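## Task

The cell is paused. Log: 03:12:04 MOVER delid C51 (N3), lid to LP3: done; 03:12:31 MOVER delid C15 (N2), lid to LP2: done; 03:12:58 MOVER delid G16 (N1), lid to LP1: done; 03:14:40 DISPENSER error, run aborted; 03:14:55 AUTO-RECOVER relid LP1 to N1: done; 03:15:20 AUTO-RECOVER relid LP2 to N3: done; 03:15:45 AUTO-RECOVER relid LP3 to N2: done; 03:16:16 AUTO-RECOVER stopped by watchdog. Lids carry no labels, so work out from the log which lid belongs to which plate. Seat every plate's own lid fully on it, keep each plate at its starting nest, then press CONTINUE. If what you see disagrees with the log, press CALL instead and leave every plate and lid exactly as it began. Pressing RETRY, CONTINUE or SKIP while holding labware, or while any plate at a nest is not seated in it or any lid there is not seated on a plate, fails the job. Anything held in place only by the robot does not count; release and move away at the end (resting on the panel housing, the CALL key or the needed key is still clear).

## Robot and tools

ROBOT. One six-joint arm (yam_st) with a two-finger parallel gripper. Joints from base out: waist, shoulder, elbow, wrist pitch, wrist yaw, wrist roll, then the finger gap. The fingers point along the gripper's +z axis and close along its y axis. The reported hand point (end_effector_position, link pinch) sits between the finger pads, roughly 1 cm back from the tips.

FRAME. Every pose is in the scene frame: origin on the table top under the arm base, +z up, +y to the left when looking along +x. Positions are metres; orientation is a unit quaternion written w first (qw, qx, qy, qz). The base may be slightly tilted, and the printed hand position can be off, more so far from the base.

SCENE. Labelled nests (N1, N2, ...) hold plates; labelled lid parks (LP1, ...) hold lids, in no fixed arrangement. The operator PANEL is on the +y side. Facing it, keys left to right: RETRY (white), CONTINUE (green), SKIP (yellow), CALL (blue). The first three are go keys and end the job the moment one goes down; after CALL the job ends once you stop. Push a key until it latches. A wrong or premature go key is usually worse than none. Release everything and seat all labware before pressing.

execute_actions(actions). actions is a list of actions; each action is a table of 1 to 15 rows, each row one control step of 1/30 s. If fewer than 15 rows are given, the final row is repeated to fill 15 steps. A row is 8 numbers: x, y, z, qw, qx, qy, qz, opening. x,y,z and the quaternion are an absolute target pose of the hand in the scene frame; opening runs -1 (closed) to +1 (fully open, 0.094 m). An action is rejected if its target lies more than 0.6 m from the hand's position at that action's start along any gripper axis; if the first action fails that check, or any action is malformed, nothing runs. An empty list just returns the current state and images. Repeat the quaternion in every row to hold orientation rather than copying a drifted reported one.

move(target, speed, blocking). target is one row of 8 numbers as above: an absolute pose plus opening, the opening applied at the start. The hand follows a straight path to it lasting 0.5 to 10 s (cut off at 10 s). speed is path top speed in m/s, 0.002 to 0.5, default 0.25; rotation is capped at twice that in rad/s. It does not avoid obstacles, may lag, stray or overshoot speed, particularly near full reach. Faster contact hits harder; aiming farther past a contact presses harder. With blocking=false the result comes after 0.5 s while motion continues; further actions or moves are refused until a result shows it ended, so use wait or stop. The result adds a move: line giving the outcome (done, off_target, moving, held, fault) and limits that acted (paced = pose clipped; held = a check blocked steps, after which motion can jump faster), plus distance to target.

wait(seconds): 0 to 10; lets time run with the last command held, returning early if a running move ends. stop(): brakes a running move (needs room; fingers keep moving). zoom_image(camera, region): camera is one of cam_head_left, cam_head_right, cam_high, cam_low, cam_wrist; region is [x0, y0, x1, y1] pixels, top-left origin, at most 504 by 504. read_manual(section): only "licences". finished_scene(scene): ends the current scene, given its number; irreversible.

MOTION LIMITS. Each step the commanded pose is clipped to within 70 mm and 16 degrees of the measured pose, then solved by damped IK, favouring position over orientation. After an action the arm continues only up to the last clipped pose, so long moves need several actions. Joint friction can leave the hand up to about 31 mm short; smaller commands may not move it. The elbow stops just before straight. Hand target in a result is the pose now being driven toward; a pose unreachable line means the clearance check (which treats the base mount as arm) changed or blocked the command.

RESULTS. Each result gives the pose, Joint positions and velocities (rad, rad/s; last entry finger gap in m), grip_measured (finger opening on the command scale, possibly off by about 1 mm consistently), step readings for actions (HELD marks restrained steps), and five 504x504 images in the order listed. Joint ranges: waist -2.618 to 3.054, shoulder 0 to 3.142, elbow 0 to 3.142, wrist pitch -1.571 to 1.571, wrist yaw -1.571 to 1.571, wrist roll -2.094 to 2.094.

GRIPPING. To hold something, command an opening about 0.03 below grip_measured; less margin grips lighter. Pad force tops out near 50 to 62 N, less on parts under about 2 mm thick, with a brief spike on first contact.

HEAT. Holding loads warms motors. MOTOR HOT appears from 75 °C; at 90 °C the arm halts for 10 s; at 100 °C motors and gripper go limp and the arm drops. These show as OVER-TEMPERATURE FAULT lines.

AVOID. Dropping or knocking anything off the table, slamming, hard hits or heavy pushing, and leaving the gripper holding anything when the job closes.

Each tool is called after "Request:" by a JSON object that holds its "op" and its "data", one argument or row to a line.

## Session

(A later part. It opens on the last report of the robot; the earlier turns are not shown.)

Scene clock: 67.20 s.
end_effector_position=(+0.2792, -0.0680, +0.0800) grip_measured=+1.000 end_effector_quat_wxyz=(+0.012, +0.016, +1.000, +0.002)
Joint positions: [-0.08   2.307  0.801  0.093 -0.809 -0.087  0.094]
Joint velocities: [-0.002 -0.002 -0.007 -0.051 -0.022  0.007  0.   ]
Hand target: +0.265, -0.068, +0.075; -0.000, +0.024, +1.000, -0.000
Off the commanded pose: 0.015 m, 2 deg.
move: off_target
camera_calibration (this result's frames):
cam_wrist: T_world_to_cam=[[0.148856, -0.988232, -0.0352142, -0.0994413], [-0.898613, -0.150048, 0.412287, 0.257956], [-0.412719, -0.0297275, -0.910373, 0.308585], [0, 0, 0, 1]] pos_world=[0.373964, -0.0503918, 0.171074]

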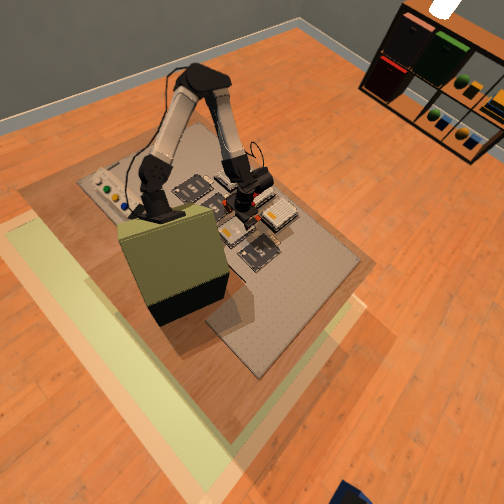

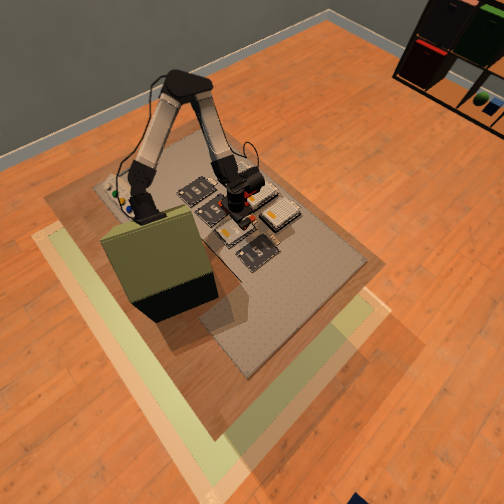

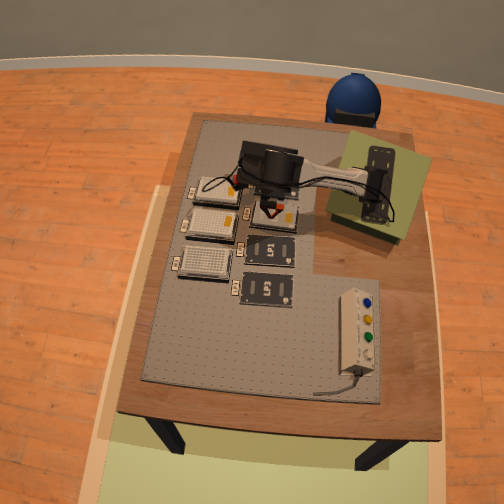

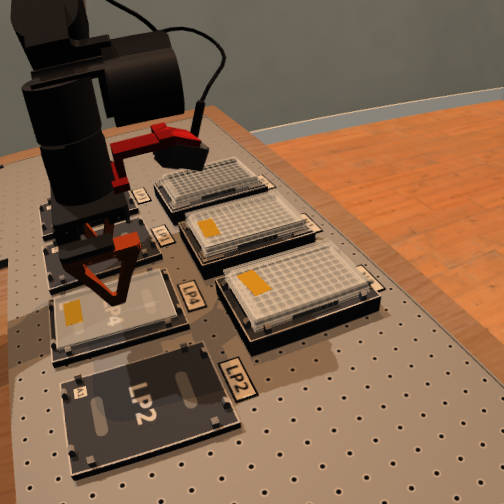

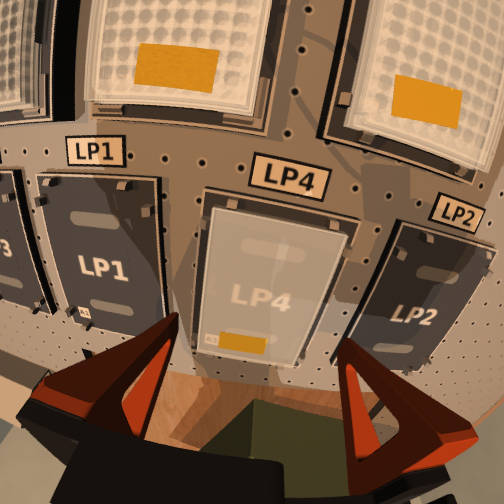

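Request:
{"op": "execute_actions", "data": {
  "actions": [
    [[0.254,-0.078,0.074,0,0.045,1,0,1],[0.287,-0.048,0.072,0,-0.019,1,0,1],[0.243,-0.088,0.070,0,0.067,1,0,1],[0.287,-0.048,0.068,0,-0.019,1,0,1],[0.243,-0.088,0.066,0,0.067,1,0,1],[0.287,-0.048,0.064,0,-0.019,1,0,1],[0.243,-0.088,0.062,0,0.067,1,0,1],[0.287,-0.048,0.060,0,-0.019,1,0,1],[0.243,-0.088,0.058,0,0.067,1,0,1],[0.287,-0.048,0.056,0,-0.019,1,0,1],[0.243,-0.088,0.055,0,0.067,1,0,1],[0.287,-0.048,0.055,0,-0.019,1,0,1],[0.243,-0.088,0.055,0,0.067,1,0,1],[0.276,-0.058,0.055,0,0.003,1,0,1],[0.265,-0.068,0.055,0,0.024,1,0,1]]
  ]
}}

Scene clock: 68.37 s.
end_effector_position=(+0.2648, -0.0674, +0.0595) grip_measured=+1.000 end_effector_quat_wxyz=(-0.002, +0.023, +1.000, +0.000)
Joint positions: [-0.027  2.364  0.78   0.183 -0.795 -0.028  0.094]
Joint velocities: [ 0.11  -0.007  0.007  0.022 -0.007  0.051  0.   ]
Hand target: +0.265, -0.068, +0.055; -0.000, +0.024, +1.000, +0.000
Off the commanded pose: 0.005 m, 0 deg.
Step readings (end_effector_position):
0: (+0.2796, -0.0680, +0.0800)
1: (+0.2791, -0.0684, +0.0796)
2: (+0.2781, -0.0677, +0.0785)
4: (+0.2750, -0.0671, +0.0756)
8: (+0.2685, -0.0673, +0.0691)
15: end_effector_position above
camera_calibration (this result's frames):
cam_wrist: T_world_to_cam=[[0.133477, -0.990359, -0.0370482, -0.0933744], [-0.888362, -0.136134, 0.438499, 0.250238], [-0.439315, -0.0256174, -0.897968, 0.290578], [0, 0, 0, 1]] pos_world=[0.362421, -0.0509643, 0.147741]

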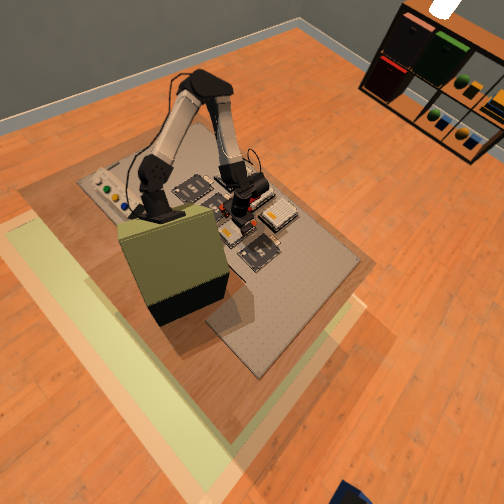

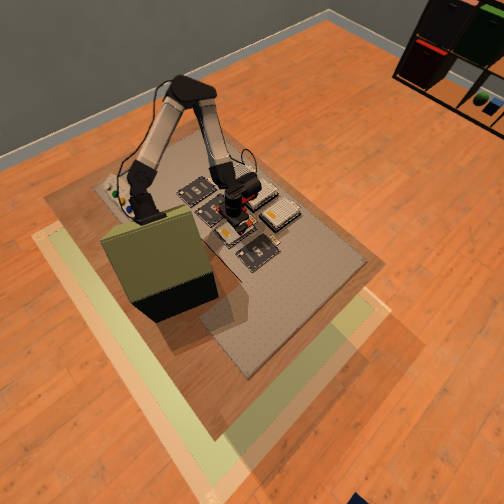

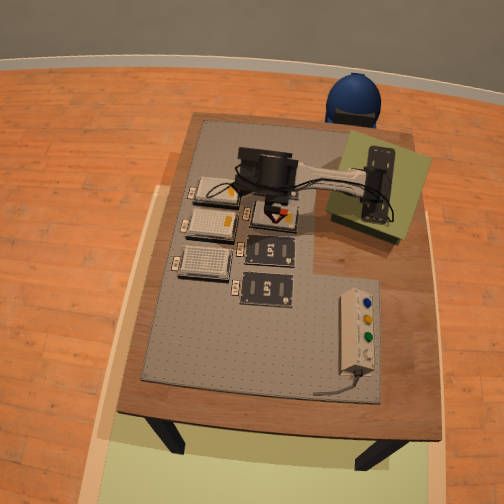

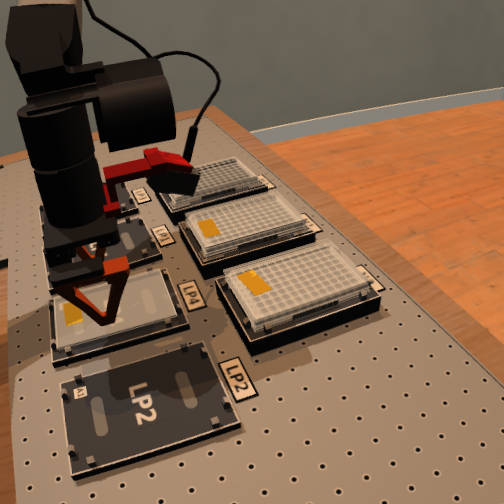

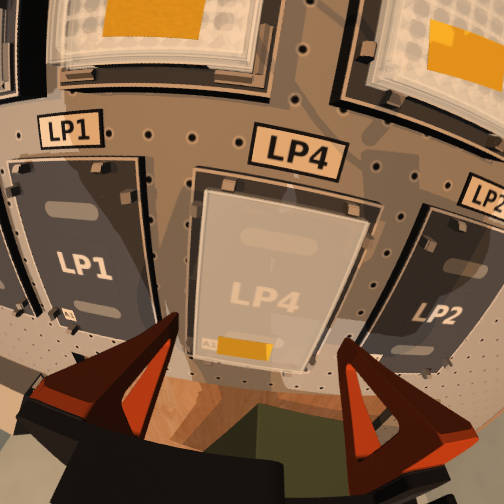

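Request:
{"op": "execute_actions", "data": {
  "actions": [
    [[0.255,-0.078,0.055,0,0.045,1,0,1],[0.288,-0.048,0.053,0,-0.019,1,0,1],[0.244,-0.088,0.051,0,0.067,1,0,1],[0.288,-0.048,0.049,0,-0.019,1,0,1],[0.244,-0.088,0.047,0,0.067,1,0,1],[0.288,-0.048,0.045,0,-0.019,1,0,1],[0.244,-0.088,0.043,0,0.067,1,0,1],[0.288,-0.048,0.041,0,-0.019,1,0,1],[0.244,-0.088,0.040,0,0.067,1,0,1],[0.288,-0.048,0.040,0,-0.019,1,0,1],[0.244,-0.088,0.040,0,0.067,1,0,1],[0.288,-0.048,0.040,0,-0.019,1,0,1],[0.244,-0.088,0.040,0,0.067,1,0,1],[0.277,-0.058,0.040,0,0.003,1,0,1],[0.266,-0.068,0.040,0,0.024,1,0,1]]
  ]
}}

Scene clock: 69.40 s.
end_effector_position=(+0.2644, -0.0686, +0.0426) grip_measured=+1.000 end_effector_quat_wxyz=(-0.003, +0.025, +1.000, -0.000)
Joint positions: [ 0.013  2.42   0.793  0.265 -0.786  0.031  0.094]
Joint velocities: [ 0.095  0.002  0.007  0.037  0.022 -0.007  0.   ]
Hand target: +0.266, -0.068, +0.040; -0.000, +0.024, +1.000, +0.000
Off the commanded pose: 0.003 m, 0 deg.
Step readings (end_effector_position):
0: (+0.2678, -0.0672, +0.0592)
1: (+0.2676, -0.0676, +0.0587)
2: (+0.2674, -0.0671, +0.0577)
4: (+0.2674, -0.0671, +0.0553)
8: (+0.2666, -0.0680, +0.0498)
15: end_effector_position above
camera_calibration (this result's frames):
cam_wrist: T_world_to_cam=[[0.130219, -0.990831, -0.0360128, -0.0943973], [-0.888511, -0.132737, 0.439238, 0.257359], [-0.439991, -0.0251996, -0.897649, 0.275402], [0, 0, 0, 1]] pos_world=[0.362133, -0.0524308, 0.130773]

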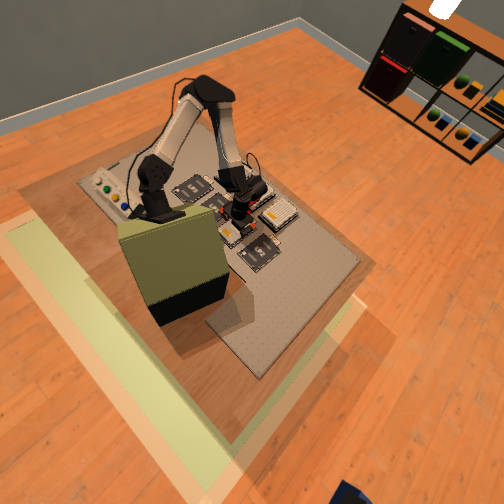

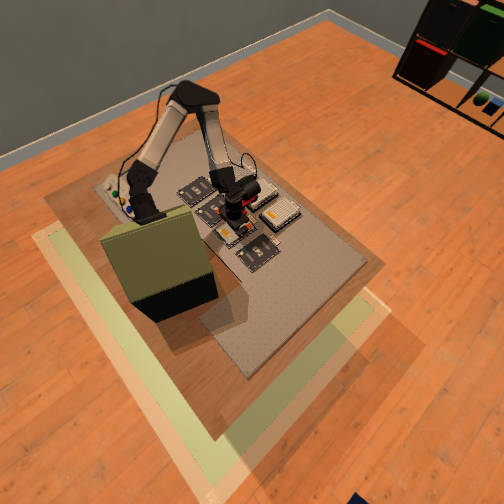

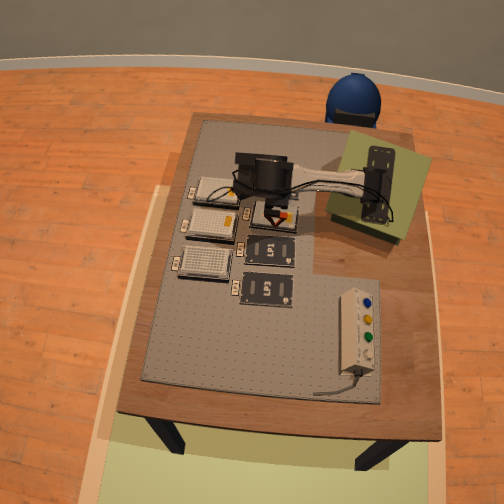

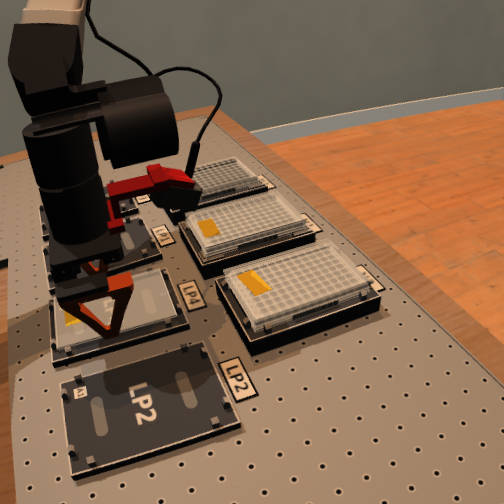

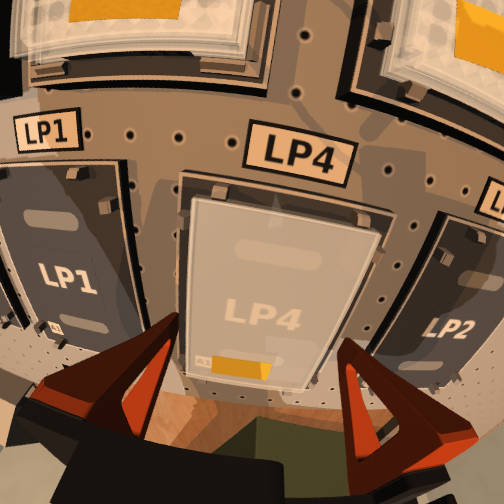

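Request:
{"op": "execute_actions", "data": {
  "actions": [
    [[0.256,-0.078,0.040,0,0.045,1,0,1],[0.289,-0.048,0.039,0,-0.019,1,0,1],[0.245,-0.088,0.038,0,0.067,1,0,1],[0.289,-0.048,0.037,0,-0.019,1,0,1],[0.245,-0.088,0.036,0,0.067,1,0,1],[0.289,-0.048,0.035,0,-0.019,1,0,1],[0.245,-0.088,0.035,0,0.067,1,0,1],[0.289,-0.048,0.035,0,-0.019,1,0,1],[0.245,-0.088,0.035,0,0.067,1,0,1],[0.278,-0.058,0.035,0,0.003,1,0,1],[0.267,-0.068,0.035,0,0.024,1,0,1]]
  ]
}}

Scene clock: 70.33 s.
end_effector_position=(+0.2651, -0.0688, +0.0360) grip_measured=+1.000 end_effector_quat_wxyz=(-0.002, +0.026, +1.000, -0.000)
Joint positions: [ 0.029  2.441  0.801  0.296 -0.783  0.056  0.094]
Joint velocities: [ 0.002 -0.007  0.007 -0.037 -0.051 -0.066  0.   ]
Hand target: +0.267, -0.068, +0.035; +0.000, +0.024, +1.000, -0.000
Off the commanded pose: 0.002 m, 0 deg.
Step readings (end_effector_position):
0: (+0.2655, -0.0684, +0.0424)
1: (+0.2654, -0.0687, +0.0420)
2: (+0.2659, -0.0681, +0.0415)
4: (+0.2669, -0.0676, +0.0402)
8: (+0.2663, -0.0685, +0.0371)
15: end_effector_position above
camera_calibration (this result's frames):
cam_wrist: T_world_to_cam=[[0.128677, -0.991037, -0.0358874, -0.0945765], [-0.889201, -0.131325, 0.438265, 0.261189], [-0.439049, -0.0244835, -0.898129, 0.269613], [0, 0, 0, 1]] pos_world=[0.362793, -0.052827, 0.124283]

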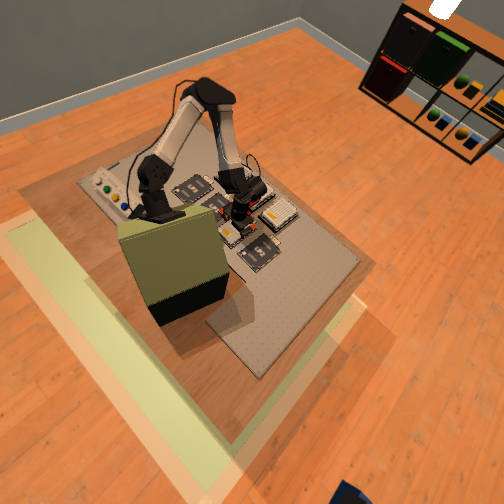

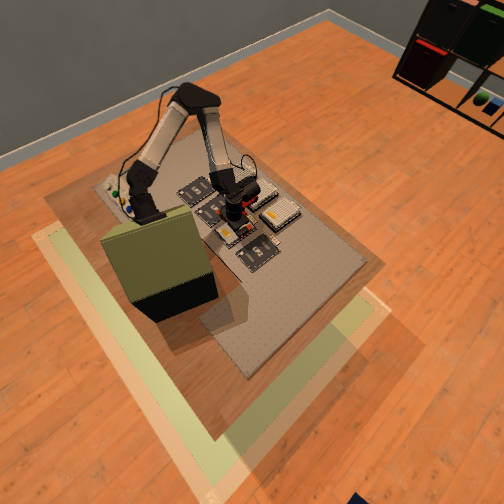

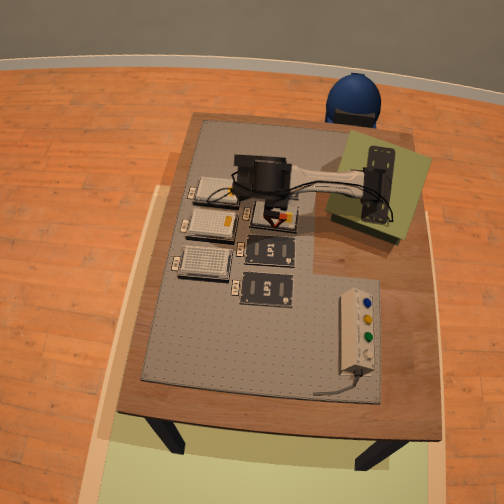

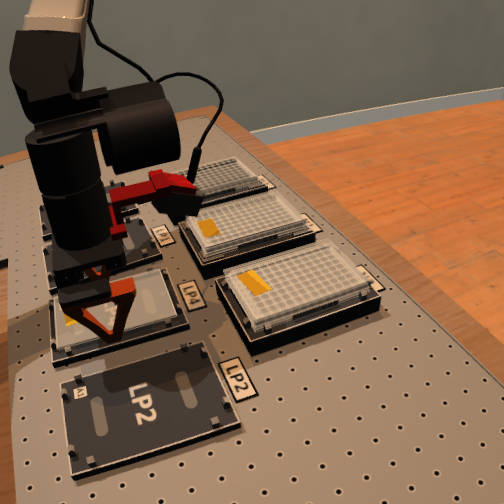

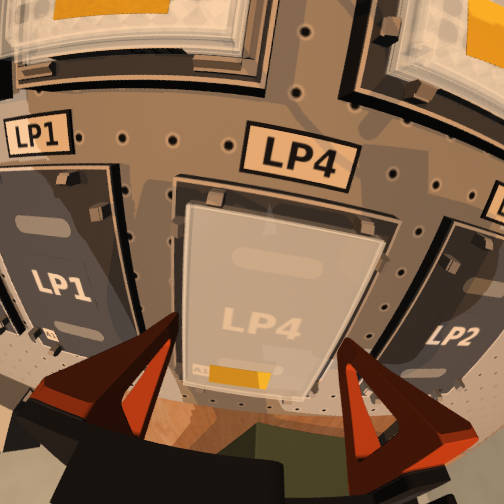

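Request:
{"op": "execute_actions", "data": {
  "actions": [
    [[0.257,-0.0775,0.0345,0,0.045,1,0,1],[0.290,-0.0475,0.034,0,-0.019,1,0,1],[0.246,-0.0875,0.0335,0,0.067,1,0,1],[0.290,-0.0475,0.033,0,-0.019,1,0,1],[0.246,-0.0875,0.0325,0,0.067,1,0,1],[0.290,-0.0475,0.032,0,-0.019,1,0,1],[0.246,-0.0875,0.0315,0,0.067,1,0,1],[0.290,-0.0475,0.0315,0,-0.019,1,0,1],[0.246,-0.0875,0.0315,0,0.067,1,0,1],[0.279,-0.0575,0.0315,0,0.003,1,0,1],[0.268,-0.0675,0.0315,0,0.024,1,0,1]]
  ]
}}

Scene clock: 71.67 s.
end_effector_position=(+0.2667, -0.0686, +0.0329) grip_measured=+1.000 end_effector_quat_wxyz=(-0.001, +0.026, +1.000, -0.002)
Joint positions: [ 0.039  2.448  0.806  0.309 -0.777  0.072  0.094]
Joint velocities: [-0.002 -0.002 -0.027 -0.007  0.051 -0.051  0.   ]
Hand target: +0.268, -0.067, +0.031; -0.000, +0.024, +1.000, -0.000
Off the commanded pose: 0.002 m, 0 deg.
Step readings (end_effector_position):
0: (+0.2651, -0.0688, +0.0360)
1: (+0.2651, -0.0691, +0.0358)
2: (+0.2654, -0.0683, +0.0355)
4: (+0.2670, -0.0673, +0.0348)
8: (+0.2681, -0.0676, +0.0332)
15: end_effector_position above
camera_calibration (this result's frames):
cam_wrist: T_world_to_cam=[[0.128017, -0.991258, -0.0319355, -0.0946466], [-0.889905, -0.129023, 0.437518, 0.264366], [-0.437813, -0.0275901, -0.898643, 0.266994], [0, 0, 0, 1]] pos_world=[0.364271, -0.0523433, 0.121245]

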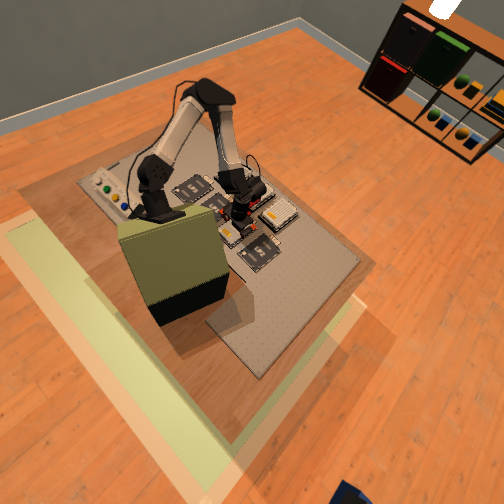

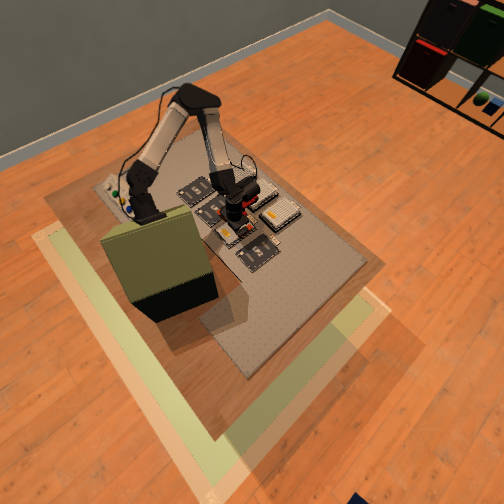

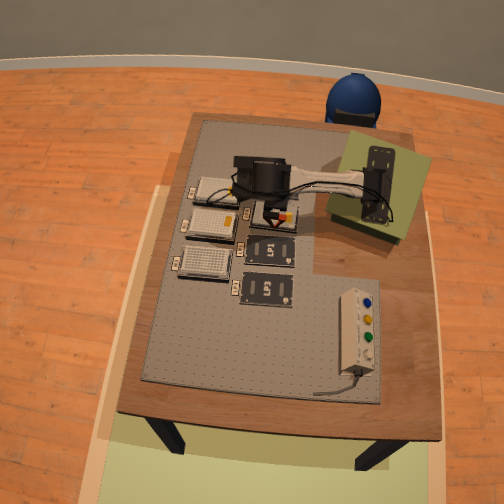

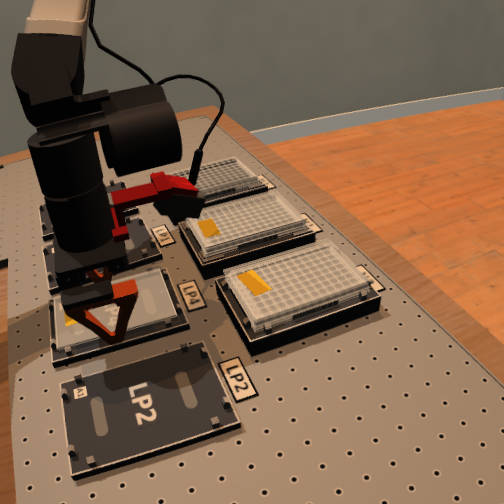

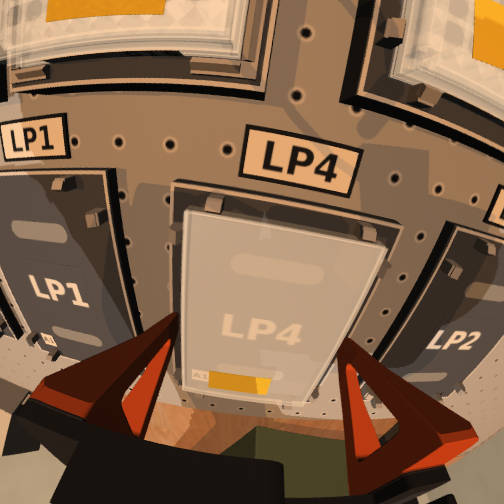

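Request:
{"op": "execute_actions", "data": {
  "actions": [
    [[0.267,-0.068,0.032,0,0.024,1,0,0.95],[0.267,-0.068,0.032,0,0.024,1,0,0.9],[0.267,-0.068,0.032,0,0.024,1,0,0.87],[0.267,-0.068,0.032,0,0.024,1,0,0.85],[0.267,-0.068,0.032,0,0.024,1,0,0.83],[0.267,-0.068,0.032,0,0.024,1,0,0.81],[0.267,-0.068,0.032,0,0.024,1,0,0.80],[0.267,-0.068,0.032,0,0.024,1,0,0.79],[0.267,-0.068,0.032,0,0.024,1,0,0.78],[0.267,-0.068,0.032,0,0.024,1,0,0.77],[0.267,-0.068,0.032,0,0.024,1,0,0.76]]
  ]
}}

Scene clock: 72.67 s.
end_effector_position=(+0.2667, -0.0686, +0.0329) grip_measured=+0.788 end_effector_quat_wxyz=(-0.001, +0.026, +1.000, -0.002)
Joint positions: [ 0.039  2.448  0.806  0.309 -0.777  0.072  0.084]
Joint velocities: [ 0.002  0.002 -0.022 -0.022 -0.051  0.051  0.   ]
Hand target: +0.267, -0.068, +0.032; -0.000, +0.024, +1.000, -0.000
Off the commanded pose: 0.001 m, 0 deg.
Step readings (end_effector_position):
0: (+0.2667, -0.0686, +0.0329)
1: (+0.2667, -0.0686, +0.0329)
2: (+0.2667, -0.0686, +0.0329)
4: (+0.2667, -0.0686, +0.0329)
8: (+0.2667, -0.0686, +0.0329)
15: end_effector_position above
camera_calibration (this result's frames):
cam_wrist: T_world_to_cam=[[0.128016, -0.991246, -0.0323146, -0.0945678], [-0.889902, -0.129189, 0.437475, 0.264363], [-0.43782, -0.0272469, -0.89865, 0.267021], [0, 0, 0, 1]] pos_world=[0.36427, -0.0523115, 0.12125]

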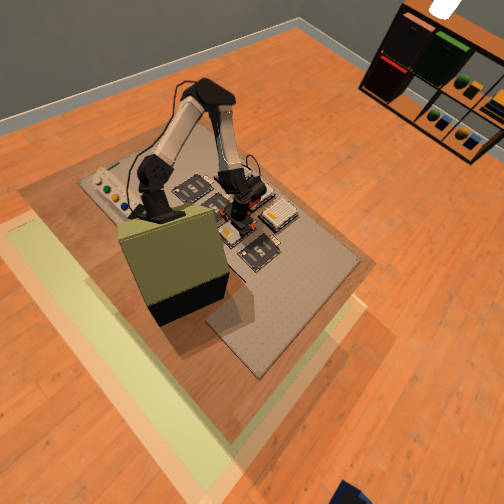

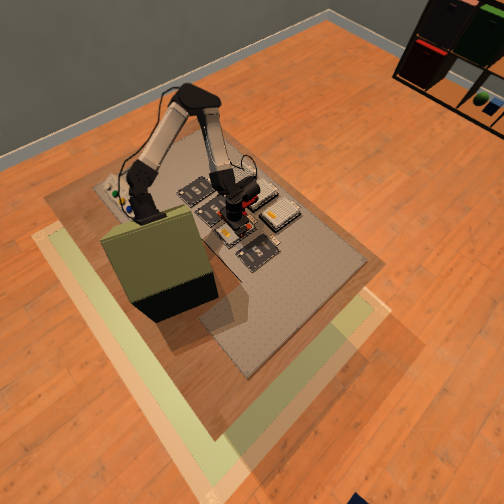

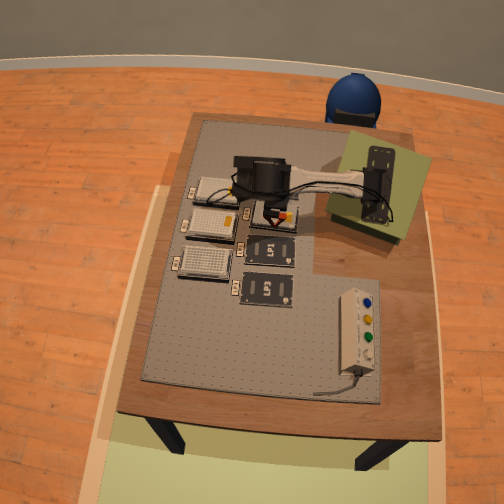

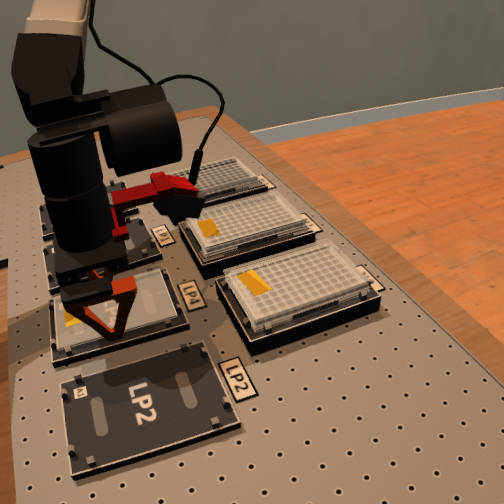

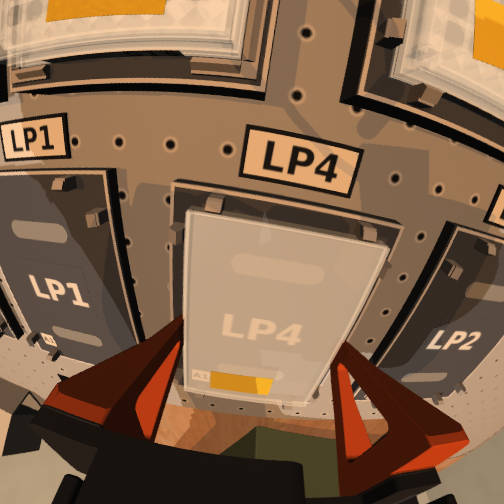

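Request:
{"op": "execute_actions", "data": {
  "actions": [
    [[0.256,-0.078,0.034,0,0.045,1,0,0.76],[0.289,-0.048,0.036,0,-0.019,1,0,0.76],[0.245,-0.088,0.038,0,0.067,1,0,0.76],[0.289,-0.048,0.040,0,-0.019,1,0,0.76],[0.245,-0.088,0.042,0,0.067,1,0,0.76],[0.289,-0.048,0.045,0,-0.019,1,0,0.76],[0.245,-0.088,0.048,0,0.067,1,0,0.76],[0.289,-0.048,0.051,0,-0.019,1,0,0.76],[0.245,-0.088,0.054,0,0.067,1,0,0.76],[0.289,-0.048,0.057,0,-0.019,1,0,0.76],[0.245,-0.088,0.060,0,0.067,1,0,0.76],[0.278,-0.058,0.063,0,0.003,1,0,0.76],[0.267,-0.068,0.068,0,0.024,1,0,0.76]]
  ]
}}

Request:
{"op": "move", "data": {
  "target": [0.28,-0.05,0.115,0,0.02,1,0,0.76],
  "speed": 0.15
}}

Request:
{"op": "move", "data": {
  "target": [0.452,0.133,0.11,0,0.003,1,0,0.76],
  "speed": 0.25
}}

Scene clock: 73.77 s.
end_effector_position=(+0.2722, -0.0695, +0.0600) grip_measured=+0.787 end_effector_quat_wxyz=(+0.009, +0.023, +1.000, -0.003)
Joint positions: [-0.031  2.365  0.787  0.206 -0.791 -0.01   0.084]
Joint velocities: [-0.193 -0.252  0.007 -0.242 -0.066 -0.154  0.001]
Hand target: +0.267, -0.068, +0.068; +0.002, +0.025, +1.000, +0.000
Off the commanded pose: 0.010 m, 1 deg.
Step readings (end_effector_position):
0: (+0.2667, -0.0686, +0.0329)
1: (+0.2668, -0.0688, +0.0329)
2: (+0.2672, -0.0676, +0.0335)
4: (+0.2669, -0.0674, +0.0351)
8: (+0.2668, -0.0678, +0.0405)
15: end_effector_position above
camera_calibration (this result's frames):
cam_wrist: T_world_to_cam=[[0.13365, -0.990635, -0.0279301, -0.0971218], [-0.897812, -0.132963, 0.419826, 0.260228], [-0.419608, -0.0310337, -0.907175, 0.289096], [0, 0, 0, 1]] pos_world=[0.367923, -0.0526398, 0.150298]

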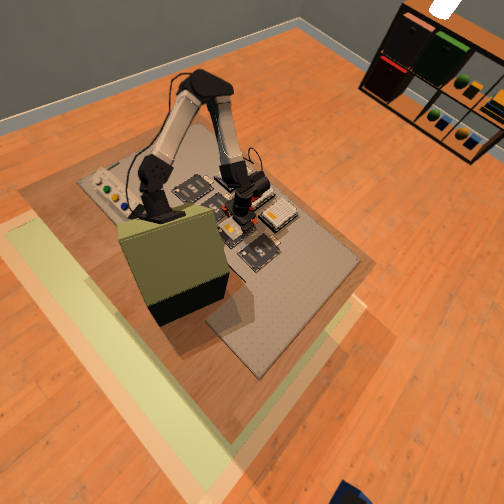

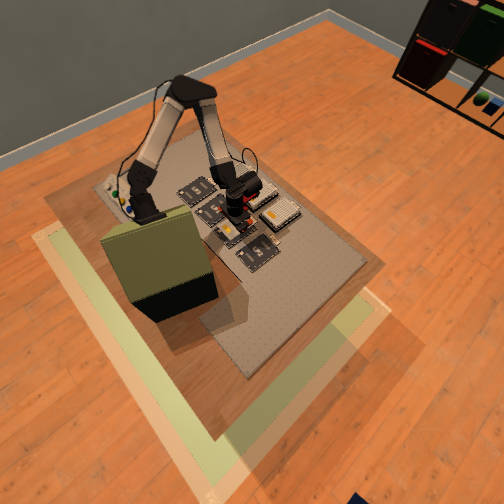

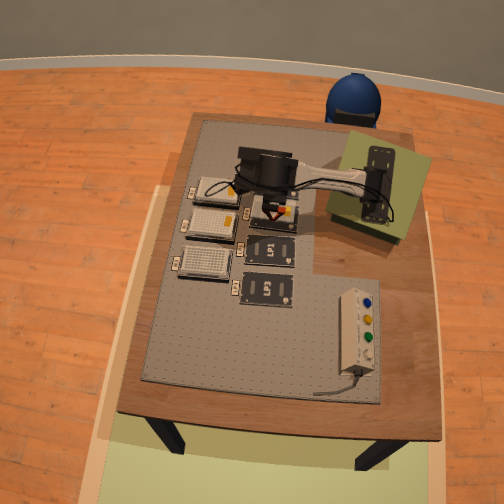

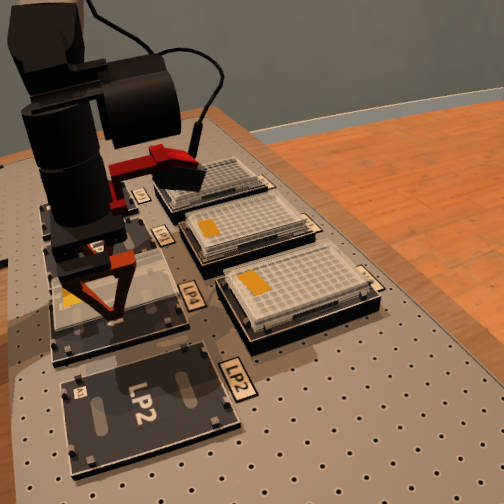

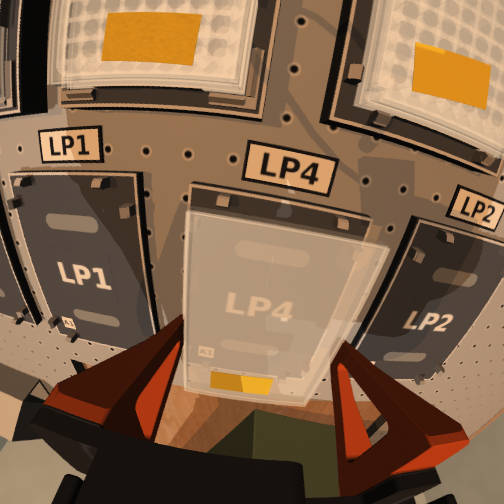

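Scene clock: 74.87 s.
end_effector_position=(+0.2747, -0.0497, +0.1107) grip_measured=+0.787 end_effector_quat_wxyz=(-0.006, +0.020, +1.000, -0.002)
Joint positions: [-0.111  2.162  0.787 -0.12  -0.801 -0.159  0.084]
Joint velocities: [-0.002 -0.007 -0.002 -0.066 -0.037  0.022 -0.   ]
Hand target: +0.280, -0.050, +0.115; -0.000, +0.020, +1.000, +0.000
Off the commanded pose: 0.007 m, 1 deg.
move: done
camera_calibration (this result's frames):
cam_wrist: T_world_to_cam=[[0.138992, -0.989685, -0.0347183, -0.0770738], [-0.884659, -0.139844, 0.444772, 0.237122], [-0.445039, -0.0311057, -0.894971, 0.342368], [0, 0, 0, 1]] pos_world=[0.372852, -0.032469, 0.198268]

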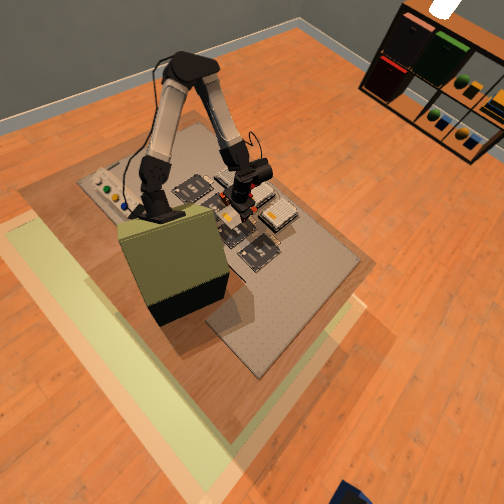

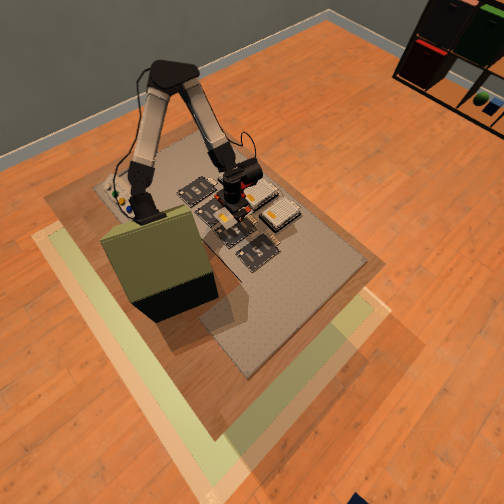

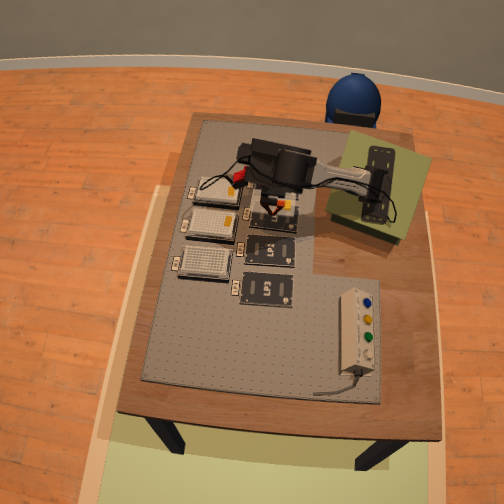

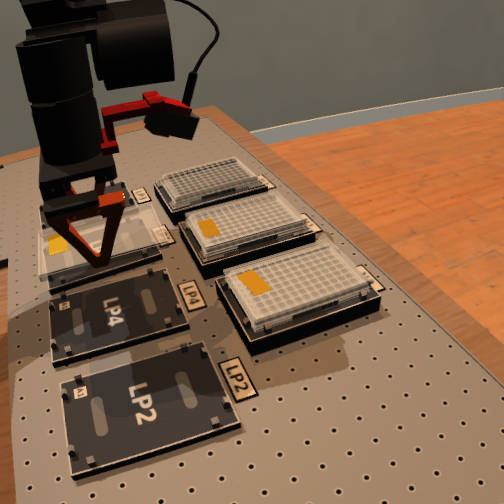

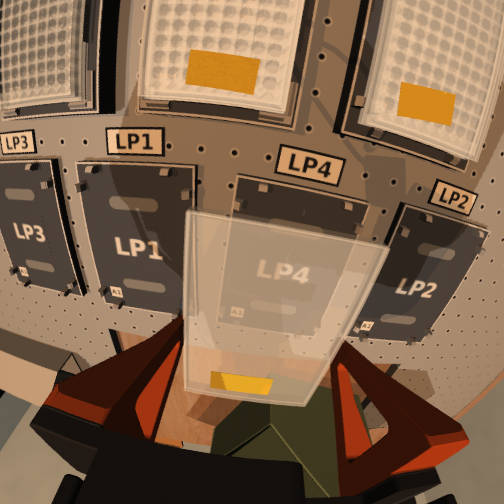

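Scene clock: 76.63 s.
end_effector_position=(+0.4494, +0.1311, +0.1128) grip_measured=+0.787 end_effector_quat_wxyz=(+0.004, +0.001, +1.000, +0.002)
Joint positions: [ 0.232  2.105  1.544 -0.584 -0.721  0.283  0.084]
Joint velocities: [-0.002 -0.007  0.007 -0.037 -0.007 -0.081 -0.001]
Hand target: +0.452, +0.133, +0.111; +0.002, +0.003, +1.000, -0.001
Off the commanded pose: 0.004 m, 1 deg.
move: done
camera_calibration (this result's frames):
cam_wrist: T_world_to_cam=[[0.177322, -0.983367, -0.0393181, 0.06013], [-0.887182, -0.177015, 0.426114, 0.424088], [-0.425987, -0.0406771, -0.903814, 0.421309], [0, 0, 0, 1]] pos_world=[0.545053, 0.151337, 0.202439]

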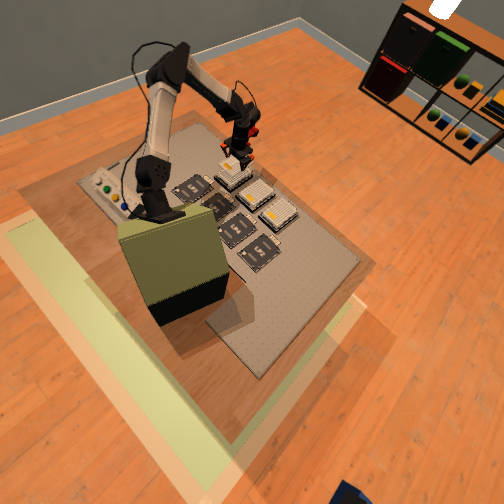

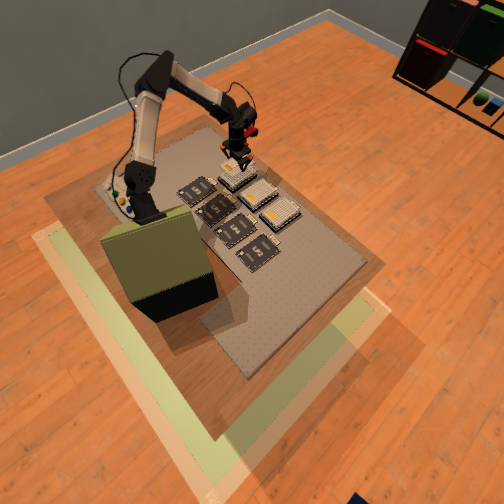

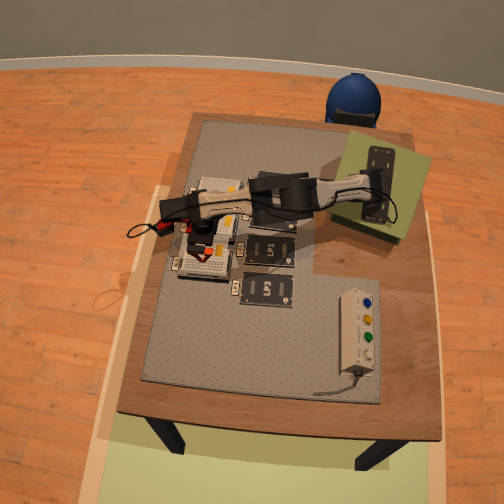

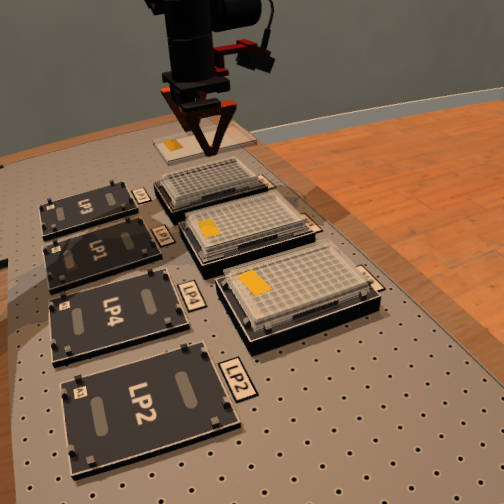

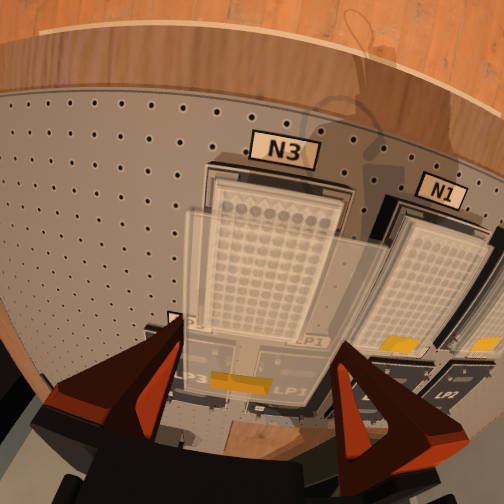

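Request:
{"op": "execute_actions", "data": {
  "actions": [
    [[0.463,0.143,0.108,0,-0.018,1,0,0.76],[0.430,0.113,0.104,0,0.046,1,0,0.76],[0.474,0.153,0.100,0,-0.040,1,0,0.76],[0.430,0.113,0.096,0,0.046,1,0,0.76],[0.474,0.153,0.092,0,-0.040,1,0,0.76],[0.430,0.113,0.088,0,0.046,1,0,0.76],[0.474,0.153,0.084,0,-0.040,1,0,0.76],[0.430,0.113,0.080,0,0.046,1,0,0.76],[0.474,0.153,0.076,0,-0.040,1,0,0.76],[0.430,0.113,0.073,0,0.046,1,0,0.76],[0.474,0.153,0.070,0,-0.040,1,0,0.76],[0.430,0.113,0.068,0,0.046,1,0,0.76],[0.474,0.153,0.068,0,-0.040,1,0,0.76],[0.441,0.123,0.068,0,0.024,1,0,0.76],[0.452,0.133,0.068,0,0.003,1,0,0.76]],
    [[0.463,0.123,0.068,0,-0.018,1,0,0.76],[0.430,0.153,0.068,0,0.046,1,0,0.76],[0.474,0.113,0.068,0,-0.040,1,0,0.76],[0.430,0.153,0.068,0,0.046,1,0,0.76],[0.474,0.113,0.068,0,-0.040,1,0,0.76],[0.430,0.113,0.068,0,0.046,1,0,0.76],[0.474,0.153,0.068,0,-0.040,1,0,0.76],[0.441,0.123,0.068,0,0.024,1,0,0.76],[0.452,0.133,0.068,0,0.003,1,0,0.76]]
  ]
}}

Scene clock: 78.37 s.
end_effector_position=(+0.4510, +0.1301, +0.0673) grip_measured=+0.787 end_effector_quat_wxyz=(-0.002, +0.004, +1.000, +0.000)
Joint positions: [ 0.298  2.207  1.574 -0.48  -0.693  0.355  0.084]
Joint velocities: [-0.007 -0.002 -0.002  0.066 -0.066 -0.037 -0.001]
Hand target: +0.452, +0.133, +0.068; +0.000, +0.003, +1.000, +0.000
Off the commanded pose: 0.003 m, 0 deg.
Step readings (end_effector_position; steps 1 to 15: 1st action; 16 to 30: 2nd action):
0: (+0.4490, +0.1310, +0.1128)
1: (+0.4499, +0.1315, +0.1130)
2: (+0.4516, +0.1310, +0.1117)
4: (+0.4539, +0.1312, +0.1089)
8: (+0.4552, +0.1317, +0.0969)
15: (+0.4509, +0.1333, +0.0734)
16: (+0.4512, +0.1328, +0.0723)
17: (+0.4519, +0.1336, +0.0714)
19: (+0.4517, +0.1337, +0.0700)
23: (+0.4514, +0.1299, +0.0675)
30: end_effector_position above
camera_calibration (this result's frames):
cam_wrist: T_world_to_cam=[[0.171857, -0.984399, -0.0377319, 0.0596123], [-0.88255, -0.170868, 0.438075, 0.44105], [-0.437687, -0.0419861, -0.898146, 0.385842], [0, 0, 0, 1]] pos_world=[0.547882, 0.150244, 0.155579]

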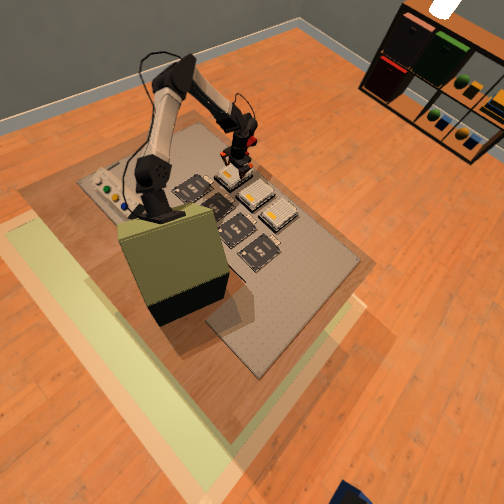

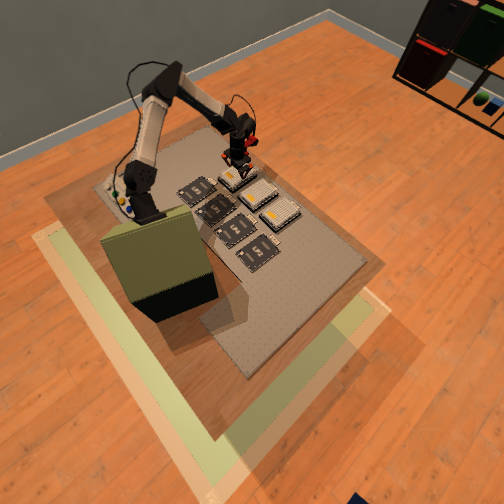

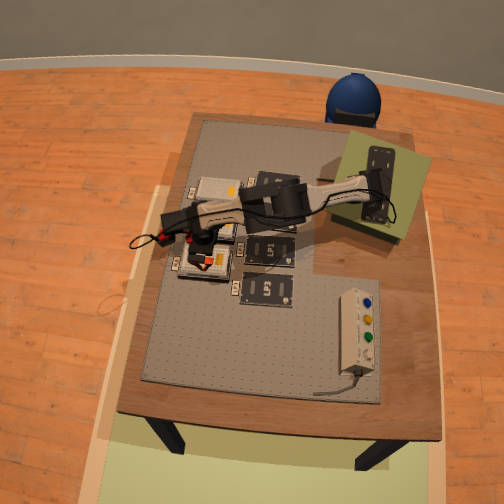

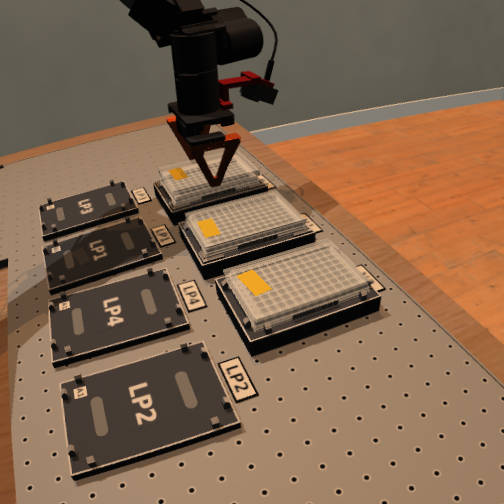

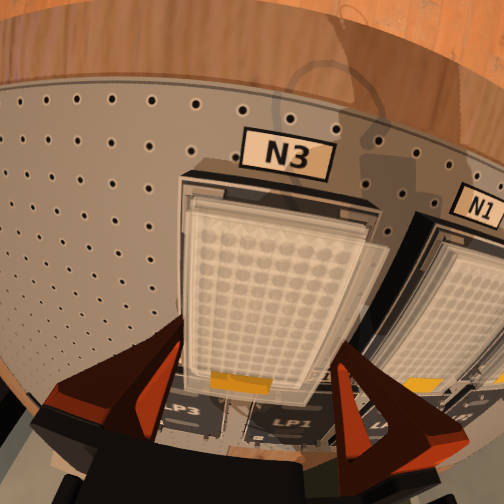

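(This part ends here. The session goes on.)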